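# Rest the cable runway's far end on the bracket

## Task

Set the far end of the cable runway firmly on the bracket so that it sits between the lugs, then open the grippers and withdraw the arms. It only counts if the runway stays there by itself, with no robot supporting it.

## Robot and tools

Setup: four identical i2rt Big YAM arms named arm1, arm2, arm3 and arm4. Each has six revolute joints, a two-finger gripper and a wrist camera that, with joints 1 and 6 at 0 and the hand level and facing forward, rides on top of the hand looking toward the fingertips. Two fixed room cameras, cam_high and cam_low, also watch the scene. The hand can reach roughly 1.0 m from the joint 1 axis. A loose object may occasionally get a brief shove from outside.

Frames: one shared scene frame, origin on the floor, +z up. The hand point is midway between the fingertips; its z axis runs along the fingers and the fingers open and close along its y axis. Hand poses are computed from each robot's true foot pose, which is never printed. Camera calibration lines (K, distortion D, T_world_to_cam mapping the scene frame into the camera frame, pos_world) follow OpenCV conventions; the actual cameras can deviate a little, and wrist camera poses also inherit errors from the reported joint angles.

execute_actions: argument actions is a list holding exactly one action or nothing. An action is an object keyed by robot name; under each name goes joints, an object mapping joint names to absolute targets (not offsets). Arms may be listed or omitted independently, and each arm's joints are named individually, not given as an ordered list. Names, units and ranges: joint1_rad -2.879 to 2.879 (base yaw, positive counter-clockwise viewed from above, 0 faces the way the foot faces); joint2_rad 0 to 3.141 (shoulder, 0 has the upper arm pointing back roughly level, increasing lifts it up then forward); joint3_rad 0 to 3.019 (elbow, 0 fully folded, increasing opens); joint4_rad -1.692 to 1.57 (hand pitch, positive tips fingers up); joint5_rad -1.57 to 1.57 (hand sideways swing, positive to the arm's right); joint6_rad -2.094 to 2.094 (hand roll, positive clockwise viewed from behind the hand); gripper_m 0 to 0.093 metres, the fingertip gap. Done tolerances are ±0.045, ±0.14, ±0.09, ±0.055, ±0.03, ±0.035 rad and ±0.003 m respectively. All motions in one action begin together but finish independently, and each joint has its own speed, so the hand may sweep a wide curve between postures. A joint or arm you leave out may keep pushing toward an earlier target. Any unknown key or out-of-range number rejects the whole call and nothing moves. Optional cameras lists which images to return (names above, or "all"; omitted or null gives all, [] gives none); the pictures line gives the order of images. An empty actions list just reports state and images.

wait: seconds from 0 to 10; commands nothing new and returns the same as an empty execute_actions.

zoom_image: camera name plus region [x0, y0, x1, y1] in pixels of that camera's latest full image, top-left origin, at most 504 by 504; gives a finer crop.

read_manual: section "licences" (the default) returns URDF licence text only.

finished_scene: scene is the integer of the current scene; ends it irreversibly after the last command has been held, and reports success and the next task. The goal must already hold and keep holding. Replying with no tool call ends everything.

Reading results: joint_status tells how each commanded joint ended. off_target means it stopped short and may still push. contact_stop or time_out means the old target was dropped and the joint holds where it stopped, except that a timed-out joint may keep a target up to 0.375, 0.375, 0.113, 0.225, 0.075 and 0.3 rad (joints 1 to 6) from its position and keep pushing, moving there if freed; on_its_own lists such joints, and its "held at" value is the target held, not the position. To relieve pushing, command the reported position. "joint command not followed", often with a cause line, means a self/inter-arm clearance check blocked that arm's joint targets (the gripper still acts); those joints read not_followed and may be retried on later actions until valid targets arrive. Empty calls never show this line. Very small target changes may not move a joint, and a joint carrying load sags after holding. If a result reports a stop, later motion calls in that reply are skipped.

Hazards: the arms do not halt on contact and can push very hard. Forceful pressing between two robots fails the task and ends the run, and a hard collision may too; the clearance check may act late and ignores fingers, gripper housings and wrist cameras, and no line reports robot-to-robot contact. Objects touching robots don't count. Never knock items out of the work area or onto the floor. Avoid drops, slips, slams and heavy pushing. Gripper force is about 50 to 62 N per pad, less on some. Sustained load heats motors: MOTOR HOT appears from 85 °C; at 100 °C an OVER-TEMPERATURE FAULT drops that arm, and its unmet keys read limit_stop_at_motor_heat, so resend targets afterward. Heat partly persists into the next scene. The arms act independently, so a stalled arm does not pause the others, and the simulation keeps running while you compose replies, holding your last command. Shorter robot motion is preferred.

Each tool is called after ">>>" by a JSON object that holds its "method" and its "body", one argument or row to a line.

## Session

>>> {"method": "execute_actions", "body": {
  "actions": []
}}

Scene clock: 0.00 s.
arm1.joint_positions: joint1_rad=-0.242 joint2_rad=+0.527 joint3_rad=+1.383 joint4_rad=-1.453 joint5_rad=-0.126 joint6_rad=-0.463 gripper_m=+0.095
arm1.joint_status: not commanded
arm1.hand: x=-0.9475 y=-0.3021 z=+1.3619 quat_wxyz=(-0.418, +0.661, -0.587, -0.209) (m; scene frame)
arm2.joint_positions: joint1_rad=-0.171 joint2_rad=+0.573 joint3_rad=+1.436 joint4_rad=-1.548 joint5_rad=-0.236 joint6_rad=+0.505 gripper_m=+0.094
arm2.joint_status: not commanded
arm2.hand: x=-0.3137 y=+0.3443 z=+1.3050 quat_wxyz=(-0.398, -0.814, -0.377, +0.192) (m; scene frame)
arm3.joint_positions: joint1_rad=-0.128 joint2_rad=+0.438 joint3_rad=+1.400 joint4_rad=-1.197 joint5_rad=+0.109 joint6_rad=-0.335 gripper_m=+0.095
arm3.joint_status: not commanded
arm3.hand: x=+0.6367 y=-0.3743 z=+1.4527 quat_wxyz=(-0.532, +0.619, -0.484, -0.318) (m; scene frame)
arm4.joint_positions: joint1_rad=+0.240 joint2_rad=+0.512 joint3_rad=+1.446 joint4_rad=-1.261 joint5_rad=+0.245 joint6_rad=+0.182 gripper_m=+0.094
arm4.joint_status: not commanded
arm4.hand: x=+1.2342 y=+0.3190 z=+1.3757 quat_wxyz=(-0.443, -0.589, -0.553, +0.389) (m; scene frame)
pictures: arm1_cam_wrist, arm2_cam_wrist, arm3_cam_wrist, arm4_cam_wrist, cam_high, cam_low
camera_calibration (this result's frames):
arm1_cam_wrist: T_world_to_cam=[[0.950454, -0.0470333, 0.307286, 0.468685], [0.0491142, -0.953353, -0.297834, 0.170438], [0.30696, 0.29817, -0.903809, 1.73153], [0, 0, 0, 1]] pos_world=[-0.985345, -0.331759, 1.47172]
arm2_cam_wrist: T_world_to_cam=[[-0.77269, 0.398844, -0.493835, 0.256981], [0.529404, 0.834157, -0.15464, 0.0832466], [0.350259, -0.380927, -0.855695, 1.48148], [0, 0, 0, 1]] pos_world=[-0.364407, 0.392401, 1.40748]
arm3_cam_wrist: T_world_to_cam=[[0.936199, -0.038854, 0.349317, -1.1186], [0.189449, -0.781349, -0.594646, 0.449602], [0.296043, 0.622884, -0.724137, 1.21811], [0, 0, 0, 1]] pos_world=[0.601446, -0.450909, 1.54018]
arm4_cam_wrist: T_world_to_cam=[[-0.993537, -0.00113132, -0.113507, 1.38257], [0.065597, 0.810355, -0.582255, 0.468271], [0.0926394, -0.585938, -0.805044, 1.30491], [0, 0, 0, 1]] pos_world=[1.22203, 0.386695, 1.4801]
Images, in order (width x height): arm1_cam_wrist 504x504, arm2_cam_wrist 504x504, arm3_cam_wrist 504x504, arm4_cam_wrist 504x504, cam_high 504x504, cam_low 504x504.

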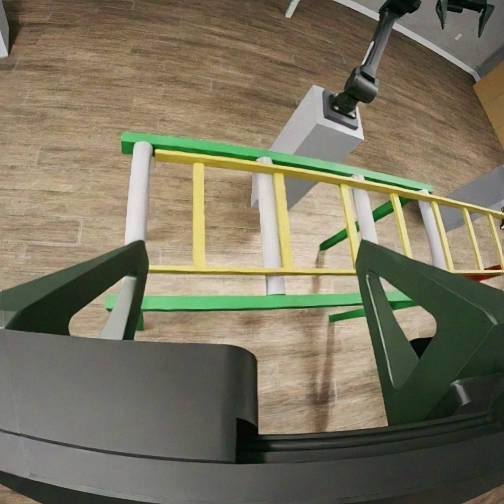

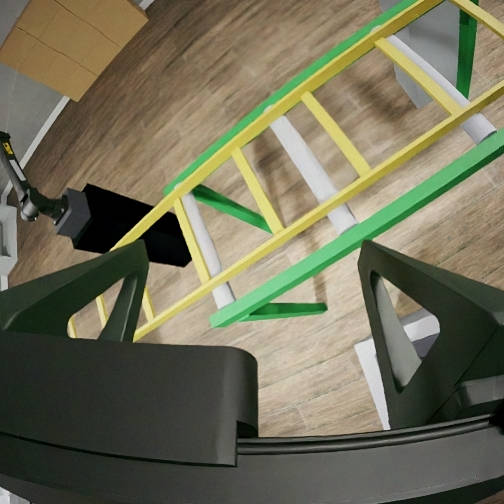

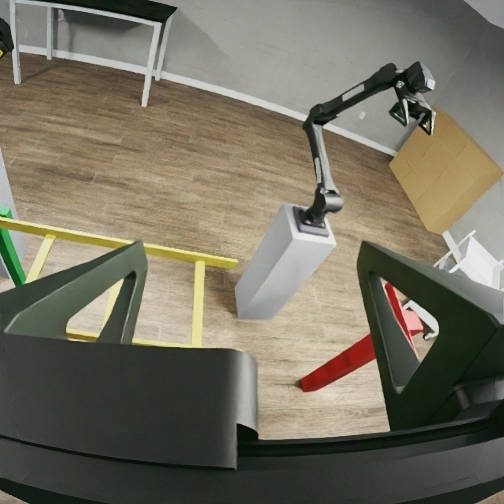

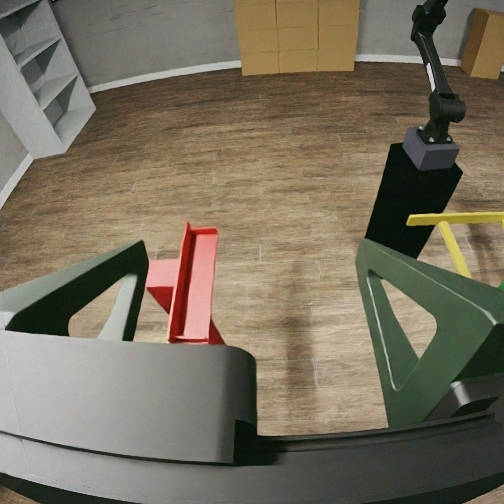

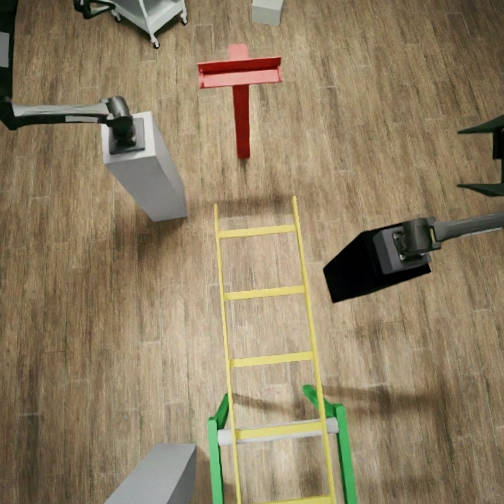

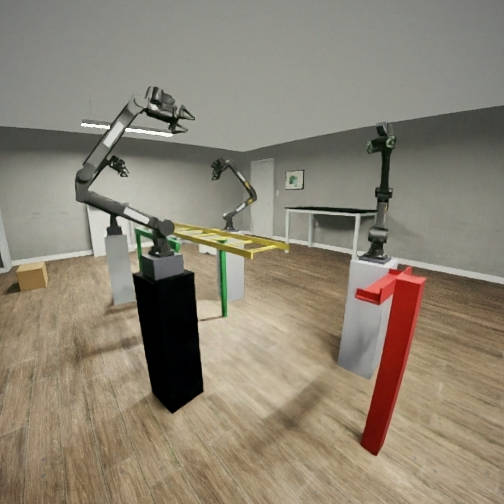

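>>> {"method": "execute_actions", "body": {
  "actions": [
    {"arm3":{"joints":{"joint1_rad":0.103,"joint2_rad":1.778,"joint3_rad":1.4,"joint4_rad":-1.182,"joint5_rad":0,"joint6_rad":0.215}},"arm4":{"joints":{"joint1_rad":-0.885,"joint2_rad":1.2,"joint3_rad":1.5,"joint4_rad":-1.515,"joint5_rad":0,"joint6_rad":-0.836}}}
  ],
  "cameras": []
}}

>>> {"method": "execute_actions", "body": {
  "actions": [
    {"arm4":{"joints":{"joint2_rad":2.128,"joint3_rad":2.085}}}
  ],
  "cameras": ["arm3_cam_wrist","arm4_cam_wrist","cam_low"]
}}

Scene clock: 12.87 s.
arm1.joint_positions: joint1_rad=-0.242 joint2_rad=+0.527 joint3_rad=+1.383 joint4_rad=-1.453 joint5_rad=-0.126 joint6_rad=-0.463 gripper_m=+0.095
arm1.joint_status: not commanded
arm1.hand: x=-0.9475 y=-0.3021 z=+1.3619 quat_wxyz=(-0.418, +0.661, -0.587, -0.209) (m; scene frame)
arm2.joint_positions: joint1_rad=-0.171 joint2_rad=+0.573 joint3_rad=+1.436 joint4_rad=-1.548 joint5_rad=-0.236 joint6_rad=+0.505 gripper_m=+0.094
arm2.joint_status: not commanded
arm2.hand: x=-0.3137 y=+0.3443 z=+1.3050 quat_wxyz=(-0.398, -0.814, -0.377, +0.192) (m; scene frame)
arm3.joint_positions: joint1_rad=+0.097 joint2_rad=+1.770 joint3_rad=+1.400 joint4_rad=-1.186 joint5_rad=+0.003 joint6_rad=+0.205 gripper_m=+0.095
arm3.joint_status: all done
arm3.hand: x=+0.5091 y=-0.0282 z=+0.9463 quat_wxyz=(-0.007, +0.710, -0.704, -0.002) (m; scene frame)
arm4.joint_positions: joint1_rad=-0.882 joint2_rad=+1.218 joint3_rad=+1.480 joint4_rad=-1.506 joint5_rad=+0.001 joint6_rad=-0.821 gripper_m=+0.094
arm4.joint_status: all done
arm4.hand: x=+0.9244 y=+0.2304 z=+1.1480 quat_wxyz=(+0.006, -0.700, -0.695, +0.166) (m; scene frame)
pictures: none
No camera images: the call's "cameras" was empty. Leave "cameras" out to get every camera's image.

Scene clock: 14.53 s.
arm1.joint_positions: joint1_rad=-0.242 joint2_rad=+0.527 joint3_rad=+1.383 joint4_rad=-1.453 joint5_rad=-0.126 joint6_rad=-0.463 gripper_m=+0.095
arm1.joint_status: not commanded
arm1.hand: x=-0.9475 y=-0.3021 z=+1.3619 quat_wxyz=(-0.418, +0.661, -0.587, -0.209) (m; scene frame)
arm2.joint_positions: joint1_rad=-0.171 joint2_rad=+0.573 joint3_rad=+1.436 joint4_rad=-1.548 joint5_rad=-0.236 joint6_rad=+0.505 gripper_m=+0.094
arm2.joint_status: not commanded
arm2.hand: x=-0.3137 y=+0.3443 z=+1.3050 quat_wxyz=(-0.398, -0.814, -0.377, +0.192) (m; scene frame)
arm3.joint_positions: joint1_rad=+0.097 joint2_rad=+1.770 joint3_rad=+1.400 joint4_rad=-1.186 joint5_rad=+0.003 joint6_rad=+0.205 gripper_m=+0.095
arm3.joint_status: not commanded
arm3.hand: x=+0.5091 y=-0.0282 z=+0.9463 quat_wxyz=(-0.007, +0.710, -0.704, -0.002) (m; scene frame)
arm4.joint_positions: joint1_rad=-0.882 joint2_rad=+2.161 joint3_rad=+2.029 joint4_rad=-1.513 joint5_rad=+0.001 joint6_rad=-0.822 gripper_m=+0.094
arm4.joint_status: all done
arm4.hand: x=+0.7416 y=+0.0624 z=+0.8857 quat_wxyz=(-0.002, -0.709, -0.704, -0.034) (m; scene frame)
pictures: arm3_cam_wrist, arm4_cam_wrist, cam_low
camera_calibration (this result's frames):
arm3_cam_wrist: T_world_to_cam=[[0.999901, 0.00582298, 0.0127715, -0.521566], [-0.00269692, -0.813236, 0.581928, -0.573482], [0.0137748, -0.581905, -0.81314, 0.867528], [0, 0, 0, 1]] pos_world=[0.508018, 0.0414801, 1.04581]
arm4_cam_wrist: T_world_to_cam=[[-0.998104, 0.030025, -0.0537382, 0.785742], [-0.0103399, 0.778802, 0.627184, -0.589699], [0.0606826, 0.626551, -0.777015, 0.728945], [0, 0, 0, 1]] pos_world=[0.73392, -0.0210537, 0.978475]
Images, in order (width x height): arm3_cam_wrist 504x504, arm4_cam_wrist 504x504, cam_low 504x504.

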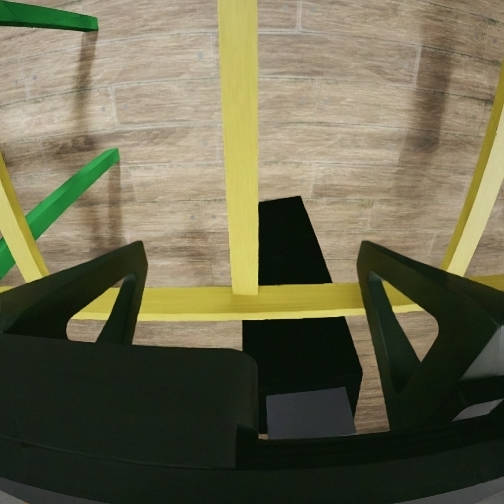

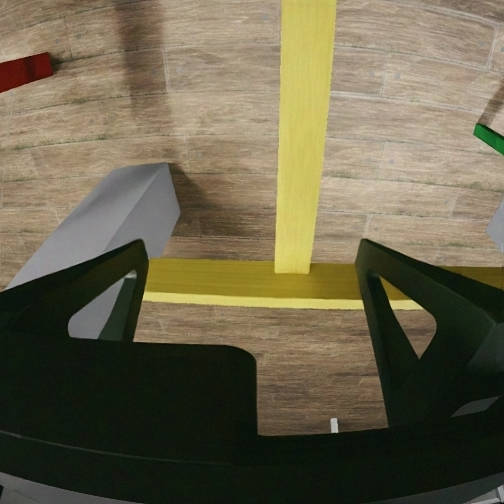

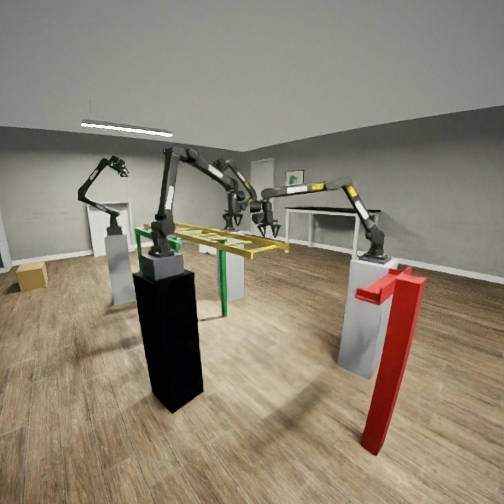

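>>> {"method": "execute_actions", "body": {
  "actions": [
    {"arm3":{"joints":{"joint1_rad":0.115,"joint2_rad":1.945,"joint3_rad":1.265,"joint4_rad":-0.883}},"arm4":{"joints":{"joint1_rad":-0.9,"joint2_rad":2.22,"joint3_rad":1.925,"joint4_rad":-1.25,"joint6_rad":-0.85}}}
  ],
  "cameras": ["arm3_cam_wrist","arm4_cam_wrist"]
}}

>>> {"method": "execute_actions", "body": {
  "actions": [
    {"arm3":{"joints":{"gripper_m":0}},"arm4":{"joints":{"gripper_m":0}}}
  ],
  "cameras": ["arm3_cam_wrist","arm4_cam_wrist"]
}}

Scene clock: 24.57 s.
arm1.joint_positions: joint1_rad=-0.242 joint2_rad=+0.527 joint3_rad=+1.383 joint4_rad=-1.453 joint5_rad=-0.126 joint6_rad=-0.463 gripper_m=+0.095
arm1.joint_status: not commanded
arm1.hand: x=-0.9475 y=-0.3021 z=+1.3619 quat_wxyz=(-0.418, +0.661, -0.587, -0.209) (m; scene frame)
arm2.joint_positions: joint1_rad=-0.171 joint2_rad=+0.573 joint3_rad=+1.436 joint4_rad=-1.548 joint5_rad=-0.236 joint6_rad=+0.505 gripper_m=+0.094
arm2.joint_status: not commanded
arm2.hand: x=-0.3137 y=+0.3443 z=+1.3050 quat_wxyz=(-0.398, -0.814, -0.377, +0.192) (m; scene frame)
arm3.joint_positions: joint1_rad=+0.107 joint2_rad=+1.956 joint3_rad=+1.258 joint4_rad=-0.894 joint5_rad=+0.003 joint6_rad=+0.205 gripper_m=+0.095
arm3.joint_status: all done
arm3.hand: x=+0.5068 y=-0.0382 z=+0.8066 quat_wxyz=(+0.003, +0.714, -0.700, +0.013) (m; scene frame)
arm4.joint_positions: joint1_rad=-0.890 joint2_rad=+2.232 joint3_rad=+1.915 joint4_rad=-1.261 joint5_rad=+0.001 joint6_rad=-0.835 gripper_m=+0.094
arm4.joint_status: all done
arm4.hand: x=+0.7227 y=+0.0525 z=+0.7970 quat_wxyz=(+0.000, -0.708, -0.706, +0.000) (m; scene frame)
pictures: arm3_cam_wrist, arm4_cam_wrist
camera_calibration (this result's frames):
arm3_cam_wrist: T_world_to_cam=[[0.99966, 0.0164786, 0.0202262, -0.522844], [0.00070756, -0.792113, 0.610374, -0.524126], [0.0260795, -0.610152, -0.791855, 0.723658], [0, 0, 0, 1]] pos_world=[0.504164, 0.0349901, 0.90352]
arm4_cam_wrist: T_world_to_cam=[[-0.999696, 0.0241825, -0.00484179, 0.724871], [0.0166626, 0.807013, 0.590298, -0.518145], [0.0181823, 0.590038, -0.807171, 0.723995], [0, 0, 0, 1]] pos_world=[0.720121, -0.0265643, 0.893757]
Images, in order (width x height): arm3_cam_wrist 504x504, arm4_cam_wrist 504x504.

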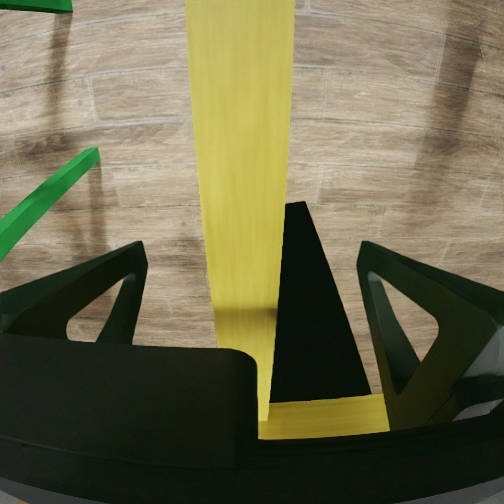

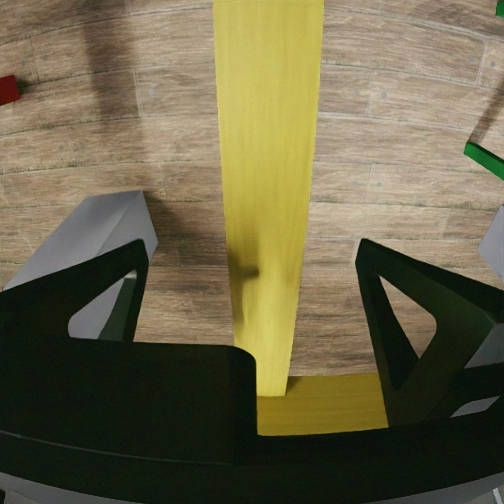

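Scene clock: 25.30 s.
arm1.joint_positions: joint1_rad=-0.242 joint2_rad=+0.527 joint3_rad=+1.383 joint4_rad=-1.453 joint5_rad=-0.126 joint6_rad=-0.463 gripper_m=+0.095
arm1.joint_status: not commanded
arm1.hand: x=-0.9475 y=-0.3021 z=+1.3619 quat_wxyz=(-0.418, +0.661, -0.587, -0.209) (m; scene frame)
arm2.joint_positions: joint1_rad=-0.171 joint2_rad=+0.573 joint3_rad=+1.436 joint4_rad=-1.548 joint5_rad=-0.236 joint6_rad=+0.505 gripper_m=+0.094
arm2.joint_status: not commanded
arm2.hand: x=-0.3137 y=+0.3443 z=+1.3050 quat_wxyz=(-0.398, -0.814, -0.377, +0.192) (m; scene frame)
arm3.joint_positions: joint1_rad=+0.109 joint2_rad=+1.956 joint3_rad=+1.258 joint4_rad=-0.891 joint5_rad=-0.001 joint6_rad=+0.205 gripper_m=+0.025
arm3.joint_status: gripper_m off_target (ended at +0.025, target +0.000)
arm3.hand: x=+0.5051 y=-0.0378 z=+0.8066 quat_wxyz=(+0.004, +0.714, -0.700, +0.011) (m; scene frame)
arm4.joint_positions: joint1_rad=-0.893 joint2_rad=+2.232 joint3_rad=+1.915 joint4_rad=-1.249 joint5_rad=+0.002 joint6_rad=-0.846 gripper_m=+0.024
arm4.joint_status: gripper_m off_target (ended at +0.024, target +0.000)
arm4.hand: x=+0.7192 y=+0.0523 z=+0.7968 quat_wxyz=(+0.001, -0.705, -0.709, +0.005) (m; scene frame)
pictures: arm3_cam_wrist, arm4_cam_wrist
camera_calibration (this result's frames):
arm3_cam_wrist: T_world_to_cam=[[0.99972, 0.0178868, 0.0154874, -0.517369], [0.00476375, -0.793345, 0.608754, -0.524582], [0.0231755, -0.608509, -0.793208, 0.72654], [0, 0, 0, 1]] pos_world=[0.502885, 0.0351857, 0.903651]
arm4_cam_wrist: T_world_to_cam=[[-0.999858, 0.0161969, 0.00456, 0.714515], [0.0158012, 0.810638, 0.585334, -0.513455], [0.00578412, 0.585324, -0.810779, 0.736117], [0, 0, 0, 1]] pos_world=[0.718269, -0.0262135, 0.894114]
Images, in order (width x height): arm3_cam_wrist 504x504, arm4_cam_wrist 504x504.

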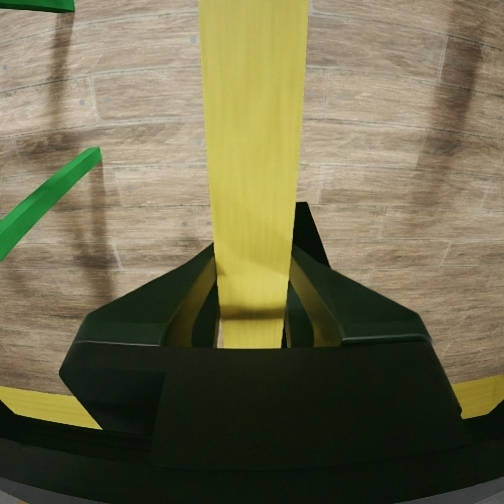

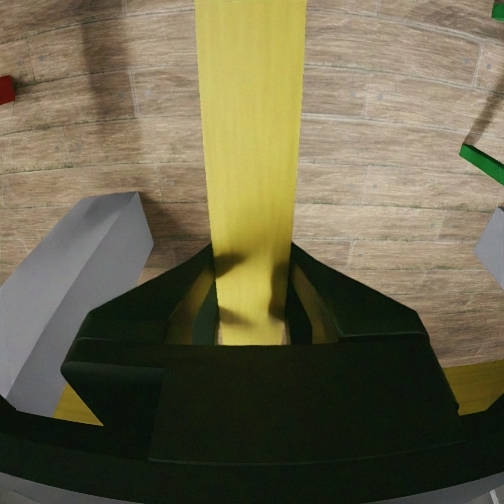

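>>> {"method": "execute_actions", "body": {
  "actions": [
    {"arm3":{"joints":{"joint1_rad":-0.189,"joint2_rad":1.87,"joint3_rad":1.245,"joint4_rad":-0.895,"joint6_rad":-0.077,"gripper_m":0}},"arm4":{"joints":{"joint1_rad":-0.715,"joint2_rad":1.91,"joint3_rad":1.51,"joint4_rad":-1.12,"joint6_rad":-0.665,"gripper_m":0}}}
  ],
  "cameras": ["cam_high"]
}}

>>> {"method": "execute_actions", "body": {
  "actions": [
    {"arm3":{"joints":{"joint1_rad":-0.474,"joint2_rad":1.92,"joint3_rad":1.385,"joint4_rad":-0.94,"joint6_rad":-0.358,"gripper_m":0}},"arm4":{"joints":{"joint1_rad":-0.47,"joint2_rad":1.7,"joint3_rad":1.25,"joint4_rad":-1.035,"joint6_rad":-0.42,"gripper_m":0}}}
  ],
  "cameras": ["cam_high"]
}}

>>> {"method": "execute_actions", "body": {
  "actions": [
    {"arm3":{"joints":{"joint1_rad":-0.71,"joint2_rad":2.06,"joint3_rad":1.655,"joint4_rad":-1.055,"joint6_rad":-0.591,"gripper_m":0}},"arm4":{"joints":{"joint1_rad":-0.16,"joint2_rad":1.59,"joint3_rad":1.13,"joint4_rad":-1.0,"joint6_rad":-0.11,"gripper_m":0}}}
  ],
  "cameras": ["cam_high","cam_low"]
}}

Scene clock: 42.87 s.
arm1.joint_positions: joint1_rad=-0.242 joint2_rad=+0.527 joint3_rad=+1.383 joint4_rad=-1.453 joint5_rad=-0.126 joint6_rad=-0.463 gripper_m=+0.095
arm1.joint_status: not commanded
arm1.hand: x=-0.9475 y=-0.3021 z=+1.3619 quat_wxyz=(-0.418, +0.661, -0.587, -0.209) (m; scene frame)
arm2.joint_positions: joint1_rad=-0.171 joint2_rad=+0.573 joint3_rad=+1.436 joint4_rad=-1.548 joint5_rad=-0.236 joint6_rad=+0.505 gripper_m=+0.094
arm2.joint_status: not commanded
arm2.hand: x=-0.3137 y=+0.3443 z=+1.3050 quat_wxyz=(-0.398, -0.814, -0.377, +0.192) (m; scene frame)
arm3.joint_positions: joint1_rad=-0.196 joint2_rad=+1.939 joint3_rad=+1.228 joint4_rad=-0.869 joint5_rad=+0.002 joint6_rad=-0.102 gripper_m=+0.025
arm3.joint_status: gripper_m off_target (ended at +0.025, target +0.000); the others done
arm3.hand: x=+0.6614 y=-0.0331 z=+0.8073 quat_wxyz=(+0.001, +0.715, -0.699, +0.007) (m; scene frame)
arm4.joint_positions: joint1_rad=-0.708 joint2_rad=+1.971 joint3_rad=+1.469 joint4_rad=-1.084 joint5_rad=-0.003 joint6_rad=-0.668 gripper_m=+0.024
arm4.joint_status: gripper_m off_target (ended at +0.024, target +0.000); the others done
arm4.hand: x=+0.8768 y=+0.0537 z=+0.7970 quat_wxyz=(-0.001, -0.703, -0.711, -0.004) (m; scene frame)
pictures: cam_high
Images, in order (width x height): cam_high 504x504.

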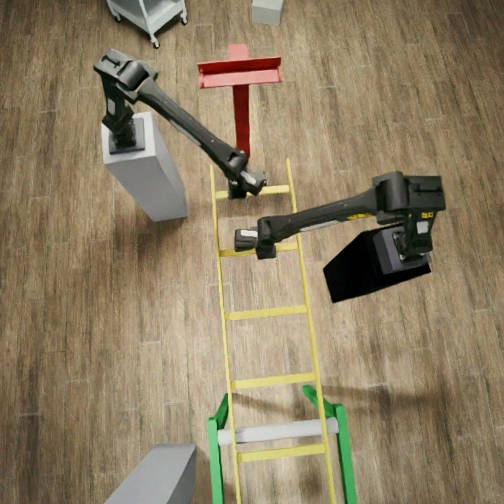

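Scene clock: 44.50 s.
arm1.joint_positions: joint1_rad=-0.242 joint2_rad=+0.527 joint3_rad=+1.383 joint4_rad=-1.453 joint5_rad=-0.126 joint6_rad=-0.463 gripper_m=+0.095
arm1.joint_status: not commanded
arm1.hand: x=-0.9475 y=-0.3021 z=+1.3619 quat_wxyz=(-0.418, +0.661, -0.587, -0.209) (m; scene frame)
arm2.joint_positions: joint1_rad=-0.171 joint2_rad=+0.573 joint3_rad=+1.436 joint4_rad=-1.548 joint5_rad=-0.236 joint6_rad=+0.505 gripper_m=+0.094
arm2.joint_status: not commanded
arm2.hand: x=-0.3137 y=+0.3443 z=+1.3050 quat_wxyz=(-0.398, -0.814, -0.377, +0.192) (m; scene frame)
arm3.joint_positions: joint1_rad=-0.462 joint2_rad=+1.992 joint3_rad=+1.332 joint4_rad=-0.904 joint5_rad=-0.001 joint6_rad=-0.370 gripper_m=+0.025
arm3.joint_status: gripper_m off_target (ended at +0.025, target +0.000); the others done
arm3.hand: x=+0.8040 y=-0.0300 z=+0.8122 quat_wxyz=(-0.004, +0.716, -0.698, +0.002) (m; scene frame)
arm4.joint_positions: joint1_rad=-0.471 joint2_rad=+1.800 joint3_rad=+1.220 joint4_rad=-1.001 joint5_rad=-0.004 joint6_rad=-0.430 gripper_m=+0.024
arm4.joint_status: gripper_m off_target (ended at +0.024, target +0.000); the others done
arm4.hand: x=+1.0207 y=+0.0513 z=+0.8020 quat_wxyz=(-0.001, -0.703, -0.711, -0.002) (m; scene frame)
pictures: cam_high
Images, in order (width x height): cam_high 504x504.

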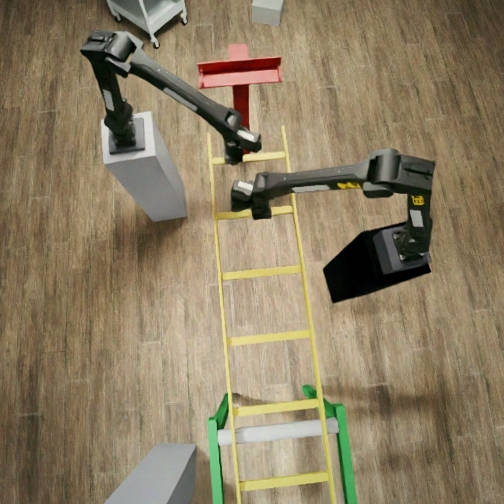

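Scene clock: 46.03 s.
arm1.joint_positions: joint1_rad=-0.242 joint2_rad=+0.527 joint3_rad=+1.383 joint4_rad=-1.453 joint5_rad=-0.126 joint6_rad=-0.463 gripper_m=+0.095
arm1.joint_status: not commanded
arm1.hand: x=-0.9475 y=-0.3021 z=+1.3619 quat_wxyz=(-0.418, +0.661, -0.587, -0.209) (m; scene frame)
arm2.joint_positions: joint1_rad=-0.171 joint2_rad=+0.573 joint3_rad=+1.436 joint4_rad=-1.548 joint5_rad=-0.236 joint6_rad=+0.505 gripper_m=+0.094
arm2.joint_status: not commanded
arm2.hand: x=-0.3137 y=+0.3443 z=+1.3050 quat_wxyz=(-0.398, -0.814, -0.377, +0.192) (m; scene frame)
arm3.joint_positions: joint1_rad=-0.689 joint2_rad=+2.131 joint3_rad=+1.613 joint4_rad=-1.038 joint5_rad=-0.003 joint6_rad=-0.600 gripper_m=+0.025
arm3.joint_status: gripper_m off_target (ended at +0.025, target +0.000); the others done
arm3.hand: x=+0.9537 y=-0.0220 z=+0.8254 quat_wxyz=(-0.009, +0.717, -0.697, +0.001) (m; scene frame)
arm4.joint_positions: joint1_rad=-0.162 joint2_rad=+1.679 joint3_rad=+1.087 joint4_rad=-0.978 joint5_rad=-0.011 joint6_rad=-0.125 gripper_m=+0.024
arm4.joint_status: gripper_m off_target (ended at +0.024, target +0.000); the others done
arm4.hand: x=+1.1729 y=+0.0554 z=+0.8131 quat_wxyz=(-0.005, -0.701, -0.713, +0.001) (m; scene frame)
pictures: cam_high, cam_low
Images, in order (width x height): cam_high 504x504, cam_low 504x504.

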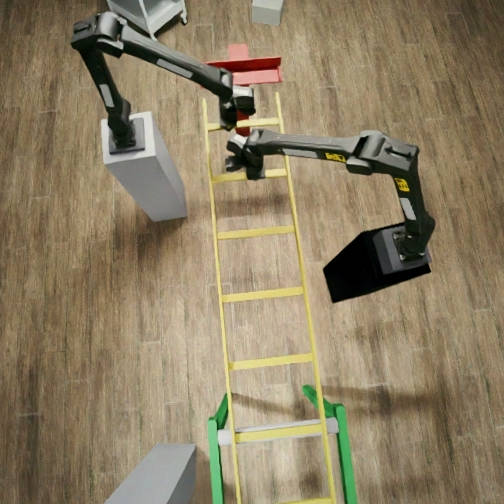

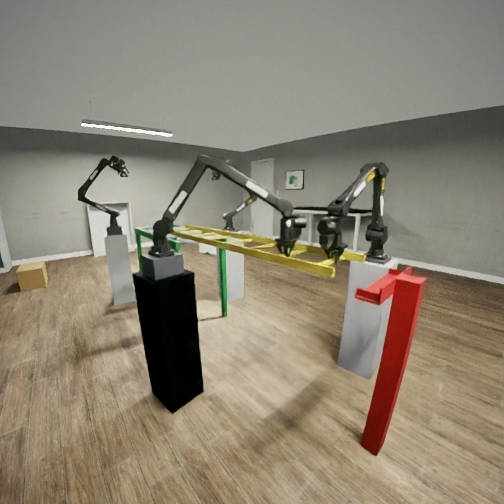

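>>> {"method": "execute_actions", "body": {
  "actions": [
    {"arm3":{"joints":{"joint1_rad":-0.87,"joint2_rad":2.24,"joint3_rad":1.98,"joint4_rad":-1.205,"joint6_rad":-0.738,"gripper_m":0}},"arm4":{"joints":{"joint1_rad":0.105,"joint2_rad":1.59,"joint3_rad":1.15,"joint4_rad":-1.0,"joint6_rad":0.16,"gripper_m":0}}}
  ],
  "cameras": ["cam_high","cam_low"]
}}

>>> {"method": "zoom_image", "body": {
  "camera": "cam_high",
  "region": [170, 30, 310, 140]
}}

>>> {"method": "zoom_image", "body": {
  "camera": "cam_low",
  "region": [310, 230, 440, 320]
}}

Scene clock: 54.17 s.
arm1.joint_positions: joint1_rad=-0.242 joint2_rad=+0.527 joint3_rad=+1.383 joint4_rad=-1.453 joint5_rad=-0.126 joint6_rad=-0.463 gripper_m=+0.095
arm1.joint_status: not commanded
arm1.hand: x=-0.9475 y=-0.3021 z=+1.3619 quat_wxyz=(-0.418, +0.661, -0.587, -0.209) (m; scene frame)
arm2.joint_positions: joint1_rad=-0.171 joint2_rad=+0.573 joint3_rad=+1.436 joint4_rad=-1.548 joint5_rad=-0.236 joint6_rad=+0.505 gripper_m=+0.094
arm2.joint_status: not commanded
arm2.hand: x=-0.3137 y=+0.3443 z=+1.3050 quat_wxyz=(-0.398, -0.814, -0.377, +0.192) (m; scene frame)
arm3.joint_positions: joint1_rad=-0.838 joint2_rad=+2.304 joint3_rad=+1.933 joint4_rad=-1.178 joint5_rad=-0.015 joint6_rad=-0.748 gripper_m=+0.025
arm3.joint_status: gripper_m off_target (ended at +0.025, target +0.000); the others done
arm3.hand: x=+1.0719 y=-0.0224 z=+0.8281 quat_wxyz=(-0.012, +0.717, -0.697, -0.004) (m; scene frame)
arm4.joint_positions: joint1_rad=+0.107 joint2_rad=+1.681 joint3_rad=+1.095 joint4_rad=-0.969 joint5_rad=-0.009 joint6_rad=+0.146 gripper_m=+0.024
arm4.joint_status: gripper_m off_target (ended at +0.024, target +0.000); the others done
arm4.hand: x=+1.2935 y=+0.0530 z=+0.8143 quat_wxyz=(-0.010, -0.702, -0.712, +0.004) (m; scene frame)
pictures: cam_high, cam_low
Images, in order (width x height): cam_high 504x504, cam_low 504x504.

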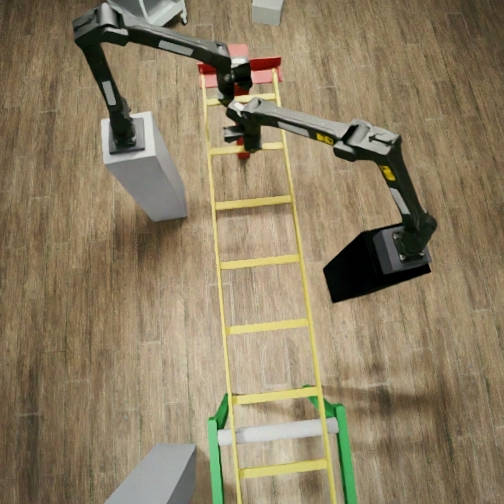

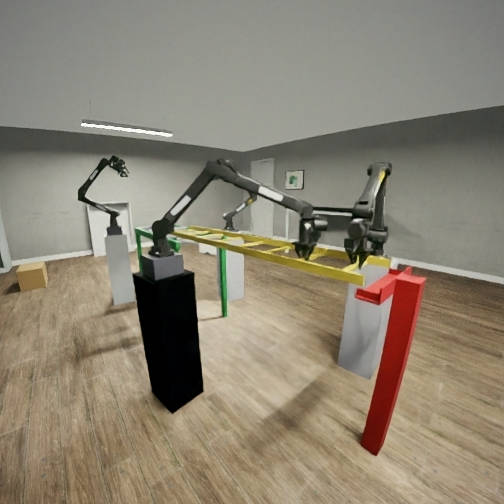

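Region (170, 30, 310, 140) of cam_high's 504x504 image, scaled by 3.600, with more detail than that image has; it fills the top 396 rows of this view, and the rest is white.

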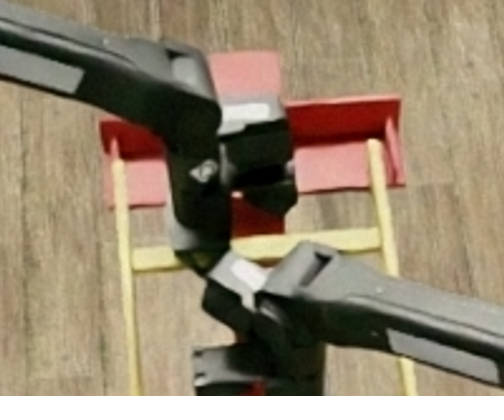

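Region (310, 230, 440, 320) of cam_low's 504x504 image, scaled by 3.877, with more detail than that image has; it fills the top 349 rows of this view, and the rest is white.

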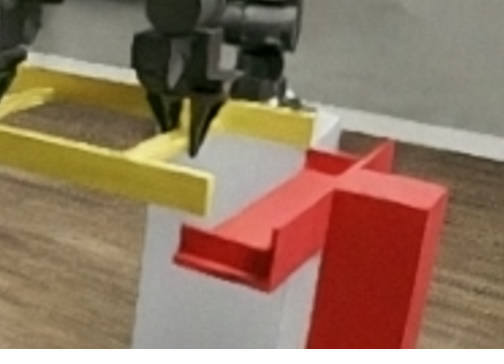

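>>> {"method": "execute_actions", "body": {
  "actions": [
    {"arm3":{"joints":{"joint1_rad":-0.94,"joint2_rad":2.375,"joint3_rad":2.21,"joint4_rad":-1.315,"joint6_rad":-0.79,"gripper_m":0}},"arm4":{"joints":{"joint1_rad":0.223,"joint2_rad":1.685,"joint3_rad":1.235,"joint4_rad":-1.0,"joint6_rad":0.28,"gripper_m":0}}}
  ],
  "cameras": ["cam_high","cam_low"]
}}

>>> {"method": "zoom_image", "body": {
  "camera": "cam_high",
  "region": [170, 30, 310, 140]
}}

>>> {"method": "zoom_image", "body": {
  "camera": "cam_low",
  "region": [310, 230, 440, 320]
}}

Scene clock: 69.37 s.
arm1.joint_positions: joint1_rad=-0.242 joint2_rad=+0.527 joint3_rad=+1.383 joint4_rad=-1.453 joint5_rad=-0.126 joint6_rad=-0.463 gripper_m=+0.095
arm1.joint_status: not commanded
arm1.hand: x=-0.9475 y=-0.3021 z=+1.3619 quat_wxyz=(-0.418, +0.661, -0.587, -0.209) (m; scene frame)
arm2.joint_positions: joint1_rad=-0.171 joint2_rad=+0.573 joint3_rad=+1.436 joint4_rad=-1.548 joint5_rad=-0.236 joint6_rad=+0.505 gripper_m=+0.094
arm2.joint_status: not commanded
arm2.hand: x=-0.3137 y=+0.3443 z=+1.3050 quat_wxyz=(-0.398, -0.814, -0.377, +0.192) (m; scene frame)
arm3.joint_positions: joint1_rad=-0.905 joint2_rad=+2.429 joint3_rad=+2.131 joint4_rad=-1.275 joint5_rad=-0.017 joint6_rad=-0.807 gripper_m=+0.025
arm3.joint_status: gripper_m off_target (ended at +0.025, target +0.000); the others done
arm3.hand: x=+1.1272 y=-0.0324 z=+0.8152 quat_wxyz=(-0.001, +0.714, -0.701, -0.005) (m; scene frame)
arm4.joint_positions: joint1_rad=+0.225 joint2_rad=+1.766 joint3_rad=+1.162 joint4_rad=-0.965 joint5_rad=+0.001 joint6_rad=+0.271 gripper_m=+0.024
arm4.joint_status: gripper_m off_target (ended at +0.024, target +0.000); the others done
arm4.hand: x=+1.3504 y=+0.0417 z=+0.7977 quat_wxyz=(-0.001, -0.705, -0.710, +0.004) (m; scene frame)
pictures: cam_high, cam_low
Images, in order (width x height): cam_high 504x504, cam_low 504x504.

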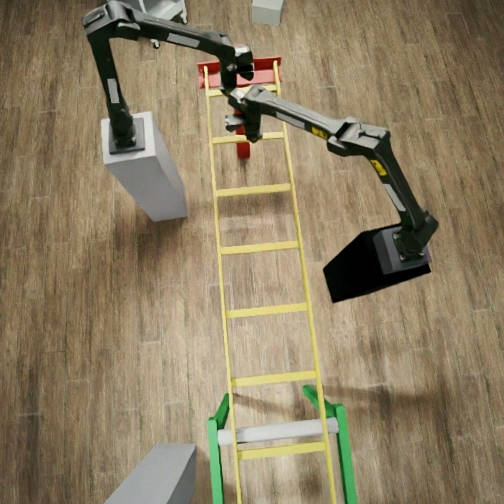

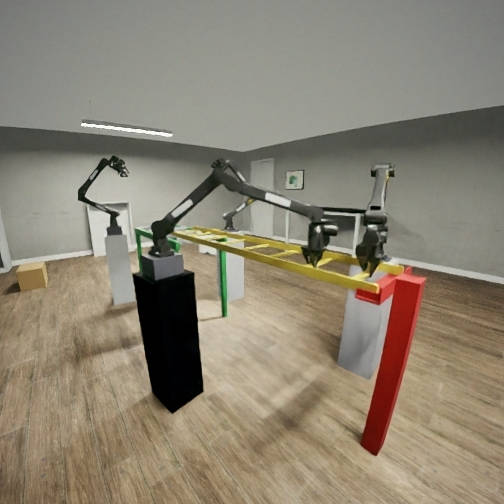

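Region (170, 30, 310, 140) of cam_high's 504x504 image, scaled by 3.600, with more detail than that image has; it fills the top 396 rows of this view, and the rest is white.

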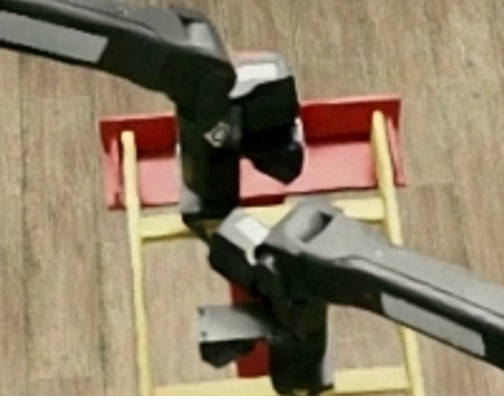

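Region (310, 230, 440, 320) of cam_low's 504x504 image, scaled by 3.877, with more detail than that image has; it fills the top 349 rows of this view, and the rest is white.

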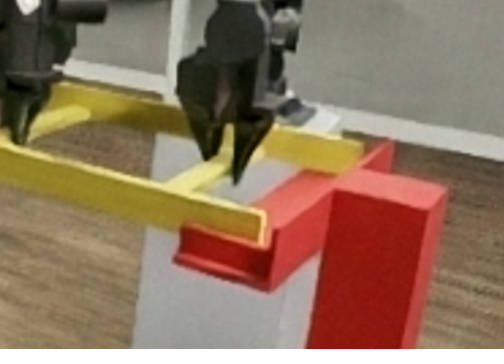

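Centred; lower with a slight forward push.

>>> {"method": "execute_actions", "body": {
  "actions": [
    {"arm3":{"joints":{"joint2_rad":2.46,"joint3_rad":2.2,"joint4_rad":-1.29,"gripper_m":0}},"arm4":{"joints":{"joint1_rad":0.255,"joint2_rad":1.77,"joint3_rad":1.17,"joint4_rad":-0.93,"gripper_m":0}}}
  ],
  "cameras": ["cam_high","cam_low"]
}}

>>> {"method": "zoom_image", "body": {
  "camera": "cam_high",
  "region": [170, 30, 310, 140]
}}

>>> {"method": "zoom_image", "body": {
  "camera": "cam_low",
  "region": [310, 230, 440, 320]
}}

Scene clock: 75.77 s.
arm1.joint_positions: joint1_rad=-0.242 joint2_rad=+0.527 joint3_rad=+1.383 joint4_rad=-1.453 joint5_rad=-0.126 joint6_rad=-0.463 gripper_m=+0.095
arm1.joint_status: not commanded
arm1.hand: x=-0.9475 y=-0.3021 z=+1.3619 quat_wxyz=(-0.418, +0.661, -0.587, -0.209) (m; scene frame)
arm2.joint_positions: joint1_rad=-0.171 joint2_rad=+0.573 joint3_rad=+1.436 joint4_rad=-1.548 joint5_rad=-0.236 joint6_rad=+0.505 gripper_m=+0.094
arm2.joint_status: not commanded
arm2.hand: x=-0.3137 y=+0.3443 z=+1.3050 quat_wxyz=(-0.398, -0.814, -0.377, +0.192) (m; scene frame)
arm3.joint_positions: joint1_rad=-0.906 joint2_rad=+2.444 joint3_rad=+2.136 joint4_rad=-1.274 joint5_rad=-0.015 joint6_rad=-0.807 gripper_m=+0.025
arm3.joint_status: gripper_m off_target (ended at +0.025, target +0.000); the others done
arm3.hand: x=+1.1276 y=-0.0333 z=+0.8063 quat_wxyz=(+0.004, +0.713, -0.701, -0.004) (m; scene frame)
arm4.joint_positions: joint1_rad=+0.228 joint2_rad=+1.786 joint3_rad=+1.155 joint4_rad=-0.941 joint5_rad=+0.005 joint6_rad=+0.272 gripper_m=+0.024
arm4.joint_status: gripper_m off_target (ended at +0.024, target +0.000); the others done
arm4.hand: x=+1.3512 y=+0.0412 z=+0.7864 quat_wxyz=(+0.001, -0.704, -0.710, +0.006) (m; scene frame)
pictures: cam_high, cam_low
Images, in order (width x height): cam_high 504x504, cam_low 504x504.

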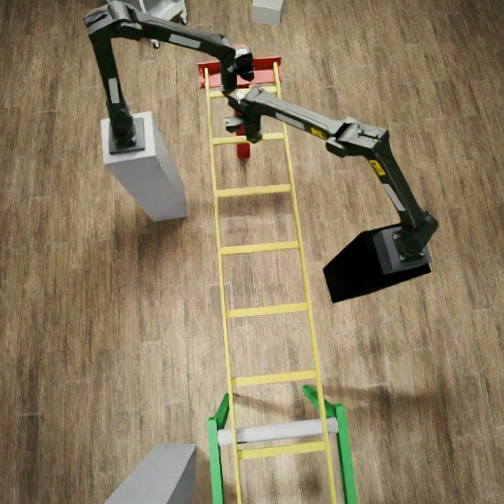

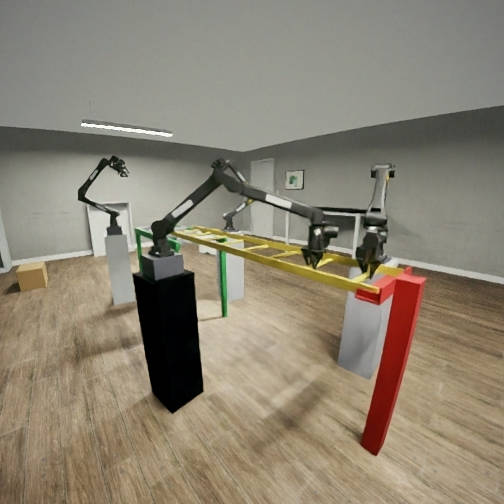

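Region (170, 30, 310, 140) of cam_high's 504x504 image, scaled by 3.600, with more detail than that image has; it fills the top 396 rows of this view, and the rest is white.

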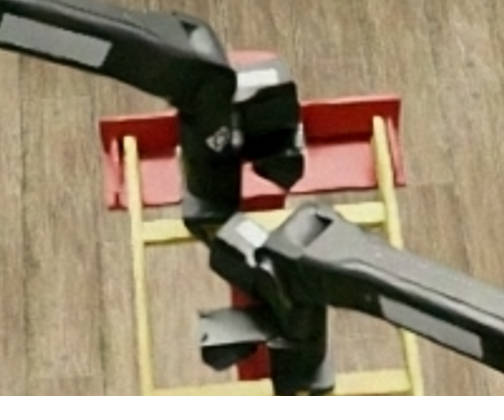

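Region (310, 230, 440, 320) of cam_low's 504x504 image, scaled by 3.877, with more detail than that image has; it fills the top 349 rows of this view, and the rest is white.

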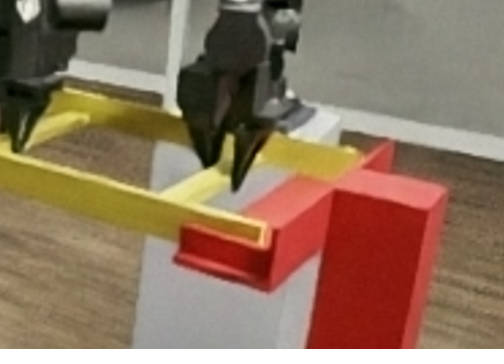

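>>> {"method": "execute_actions", "body": {
  "actions": [
    {"arm3":{"joints":{"joint1_rad":-0.906,"joint2_rad":2.444,"joint3_rad":2.14,"gripper_m":0.055}},"arm4":{"joints":{"joint1_rad":0.228,"joint2_rad":1.786,"joint3_rad":1.155,"gripper_m":0.055}}}
  ],
  "cameras": []
}}

>>> {"method": "execute_actions", "body": {
  "actions": [
    {"arm3":{"joints":{"joint2_rad":1.5}},"arm4":{"joints":{"joint2_rad":0.9,"joint3_rad":1.25}}}
  ],
  "cameras": ["cam_high","cam_low"]
}}

Scene clock: 84.07 s.
arm1.joint_positions: joint1_rad=-0.242 joint2_rad=+0.527 joint3_rad=+1.383 joint4_rad=-1.453 joint5_rad=-0.126 joint6_rad=-0.463 gripper_m=+0.095
arm1.joint_status: not commanded
arm1.hand: x=-0.9475 y=-0.3021 z=+1.3619 quat_wxyz=(-0.418, +0.661, -0.587, -0.209) (m; scene frame)
arm2.joint_positions: joint1_rad=-0.171 joint2_rad=+0.573 joint3_rad=+1.436 joint4_rad=-1.548 joint5_rad=-0.236 joint6_rad=+0.505 gripper_m=+0.094
arm2.joint_status: not commanded
arm2.hand: x=-0.3137 y=+0.3443 z=+1.3050 quat_wxyz=(-0.398, -0.814, -0.377, +0.192) (m; scene frame)
arm3.joint_positions: joint1_rad=-0.905 joint2_rad=+2.444 joint3_rad=+2.136 joint4_rad=-1.280 joint5_rad=-0.004 joint6_rad=-0.800 gripper_m=+0.055
arm3.joint_status: all done
arm3.hand: x=+1.1274 y=-0.0355 z=+0.8063 quat_wxyz=(+0.007, +0.711, -0.703, +0.002) (m; scene frame)
arm4.joint_positions: joint1_rad=+0.228 joint2_rad=+1.786 joint3_rad=+1.155 joint4_rad=-0.940 joint5_rad=+0.002 joint6_rad=+0.272 gripper_m=+0.055
arm4.joint_status: all done
arm4.hand: x=+1.3518 y=+0.0412 z=+0.7864 quat_wxyz=(+0.000, -0.704, -0.710, +0.004) (m; scene frame)
pictures: none
No camera images: the call's "cameras" was empty. Leave "cameras" out to get every camera's image.

Scene clock: 86.07 s.
arm1.joint_positions: joint1_rad=-0.242 joint2_rad=+0.527 joint3_rad=+1.383 joint4_rad=-1.453 joint5_rad=-0.126 joint6_rad=-0.463 gripper_m=+0.095
arm1.joint_status: not commanded
arm1.hand: x=-0.9475 y=-0.3021 z=+1.3619 quat_wxyz=(-0.418, +0.661, -0.587, -0.209) (m; scene frame)
arm2.joint_positions: joint1_rad=-0.171 joint2_rad=+0.573 joint3_rad=+1.436 joint4_rad=-1.548 joint5_rad=-0.236 joint6_rad=+0.505 gripper_m=+0.094
arm2.joint_status: not commanded
arm2.hand: x=-0.3137 y=+0.3443 z=+1.3050 quat_wxyz=(-0.398, -0.814, -0.377, +0.192) (m; scene frame)
arm3.joint_positions: joint1_rad=-0.905 joint2_rad=+1.508 joint3_rad=+2.140 joint4_rad=-1.283 joint5_rad=-0.003 joint6_rad=-0.798 gripper_m=+0.055
arm3.joint_status: all done
arm3.hand: x=+1.0198 y=-0.1363 z=+1.4350 quat_wxyz=(-0.445, +0.638, -0.628, +0.005) (m; scene frame)
arm4.joint_positions: joint1_rad=+0.228 joint2_rad=+0.890 joint3_rad=+1.218 joint4_rad=-0.940 joint5_rad=+0.002 joint6_rad=+0.272 gripper_m=+0.055
arm4.joint_status: all done
arm4.hand: x=+1.3320 y=+0.1187 z=+1.2207 quat_wxyz=(-0.403, -0.623, -0.630, +0.228) (m; scene frame)
pictures: cam_high, cam_low
Images, in order (width x height): cam_high 504x504, cam_low 504x504.

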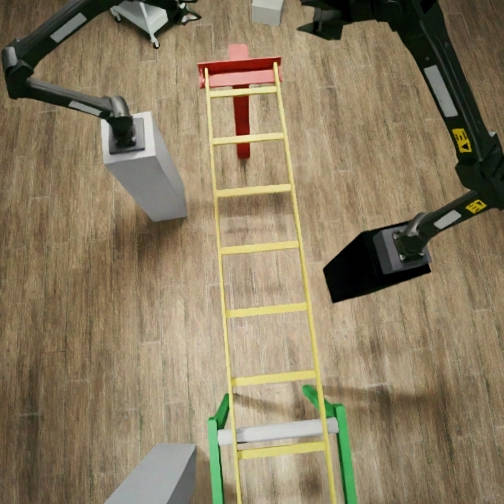

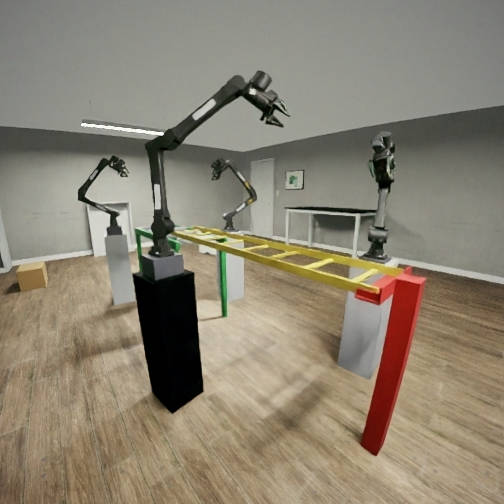

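>>> {"method": "finished_scene", "body": {
  "scene": 2
}}

The scene is finished: the task was done.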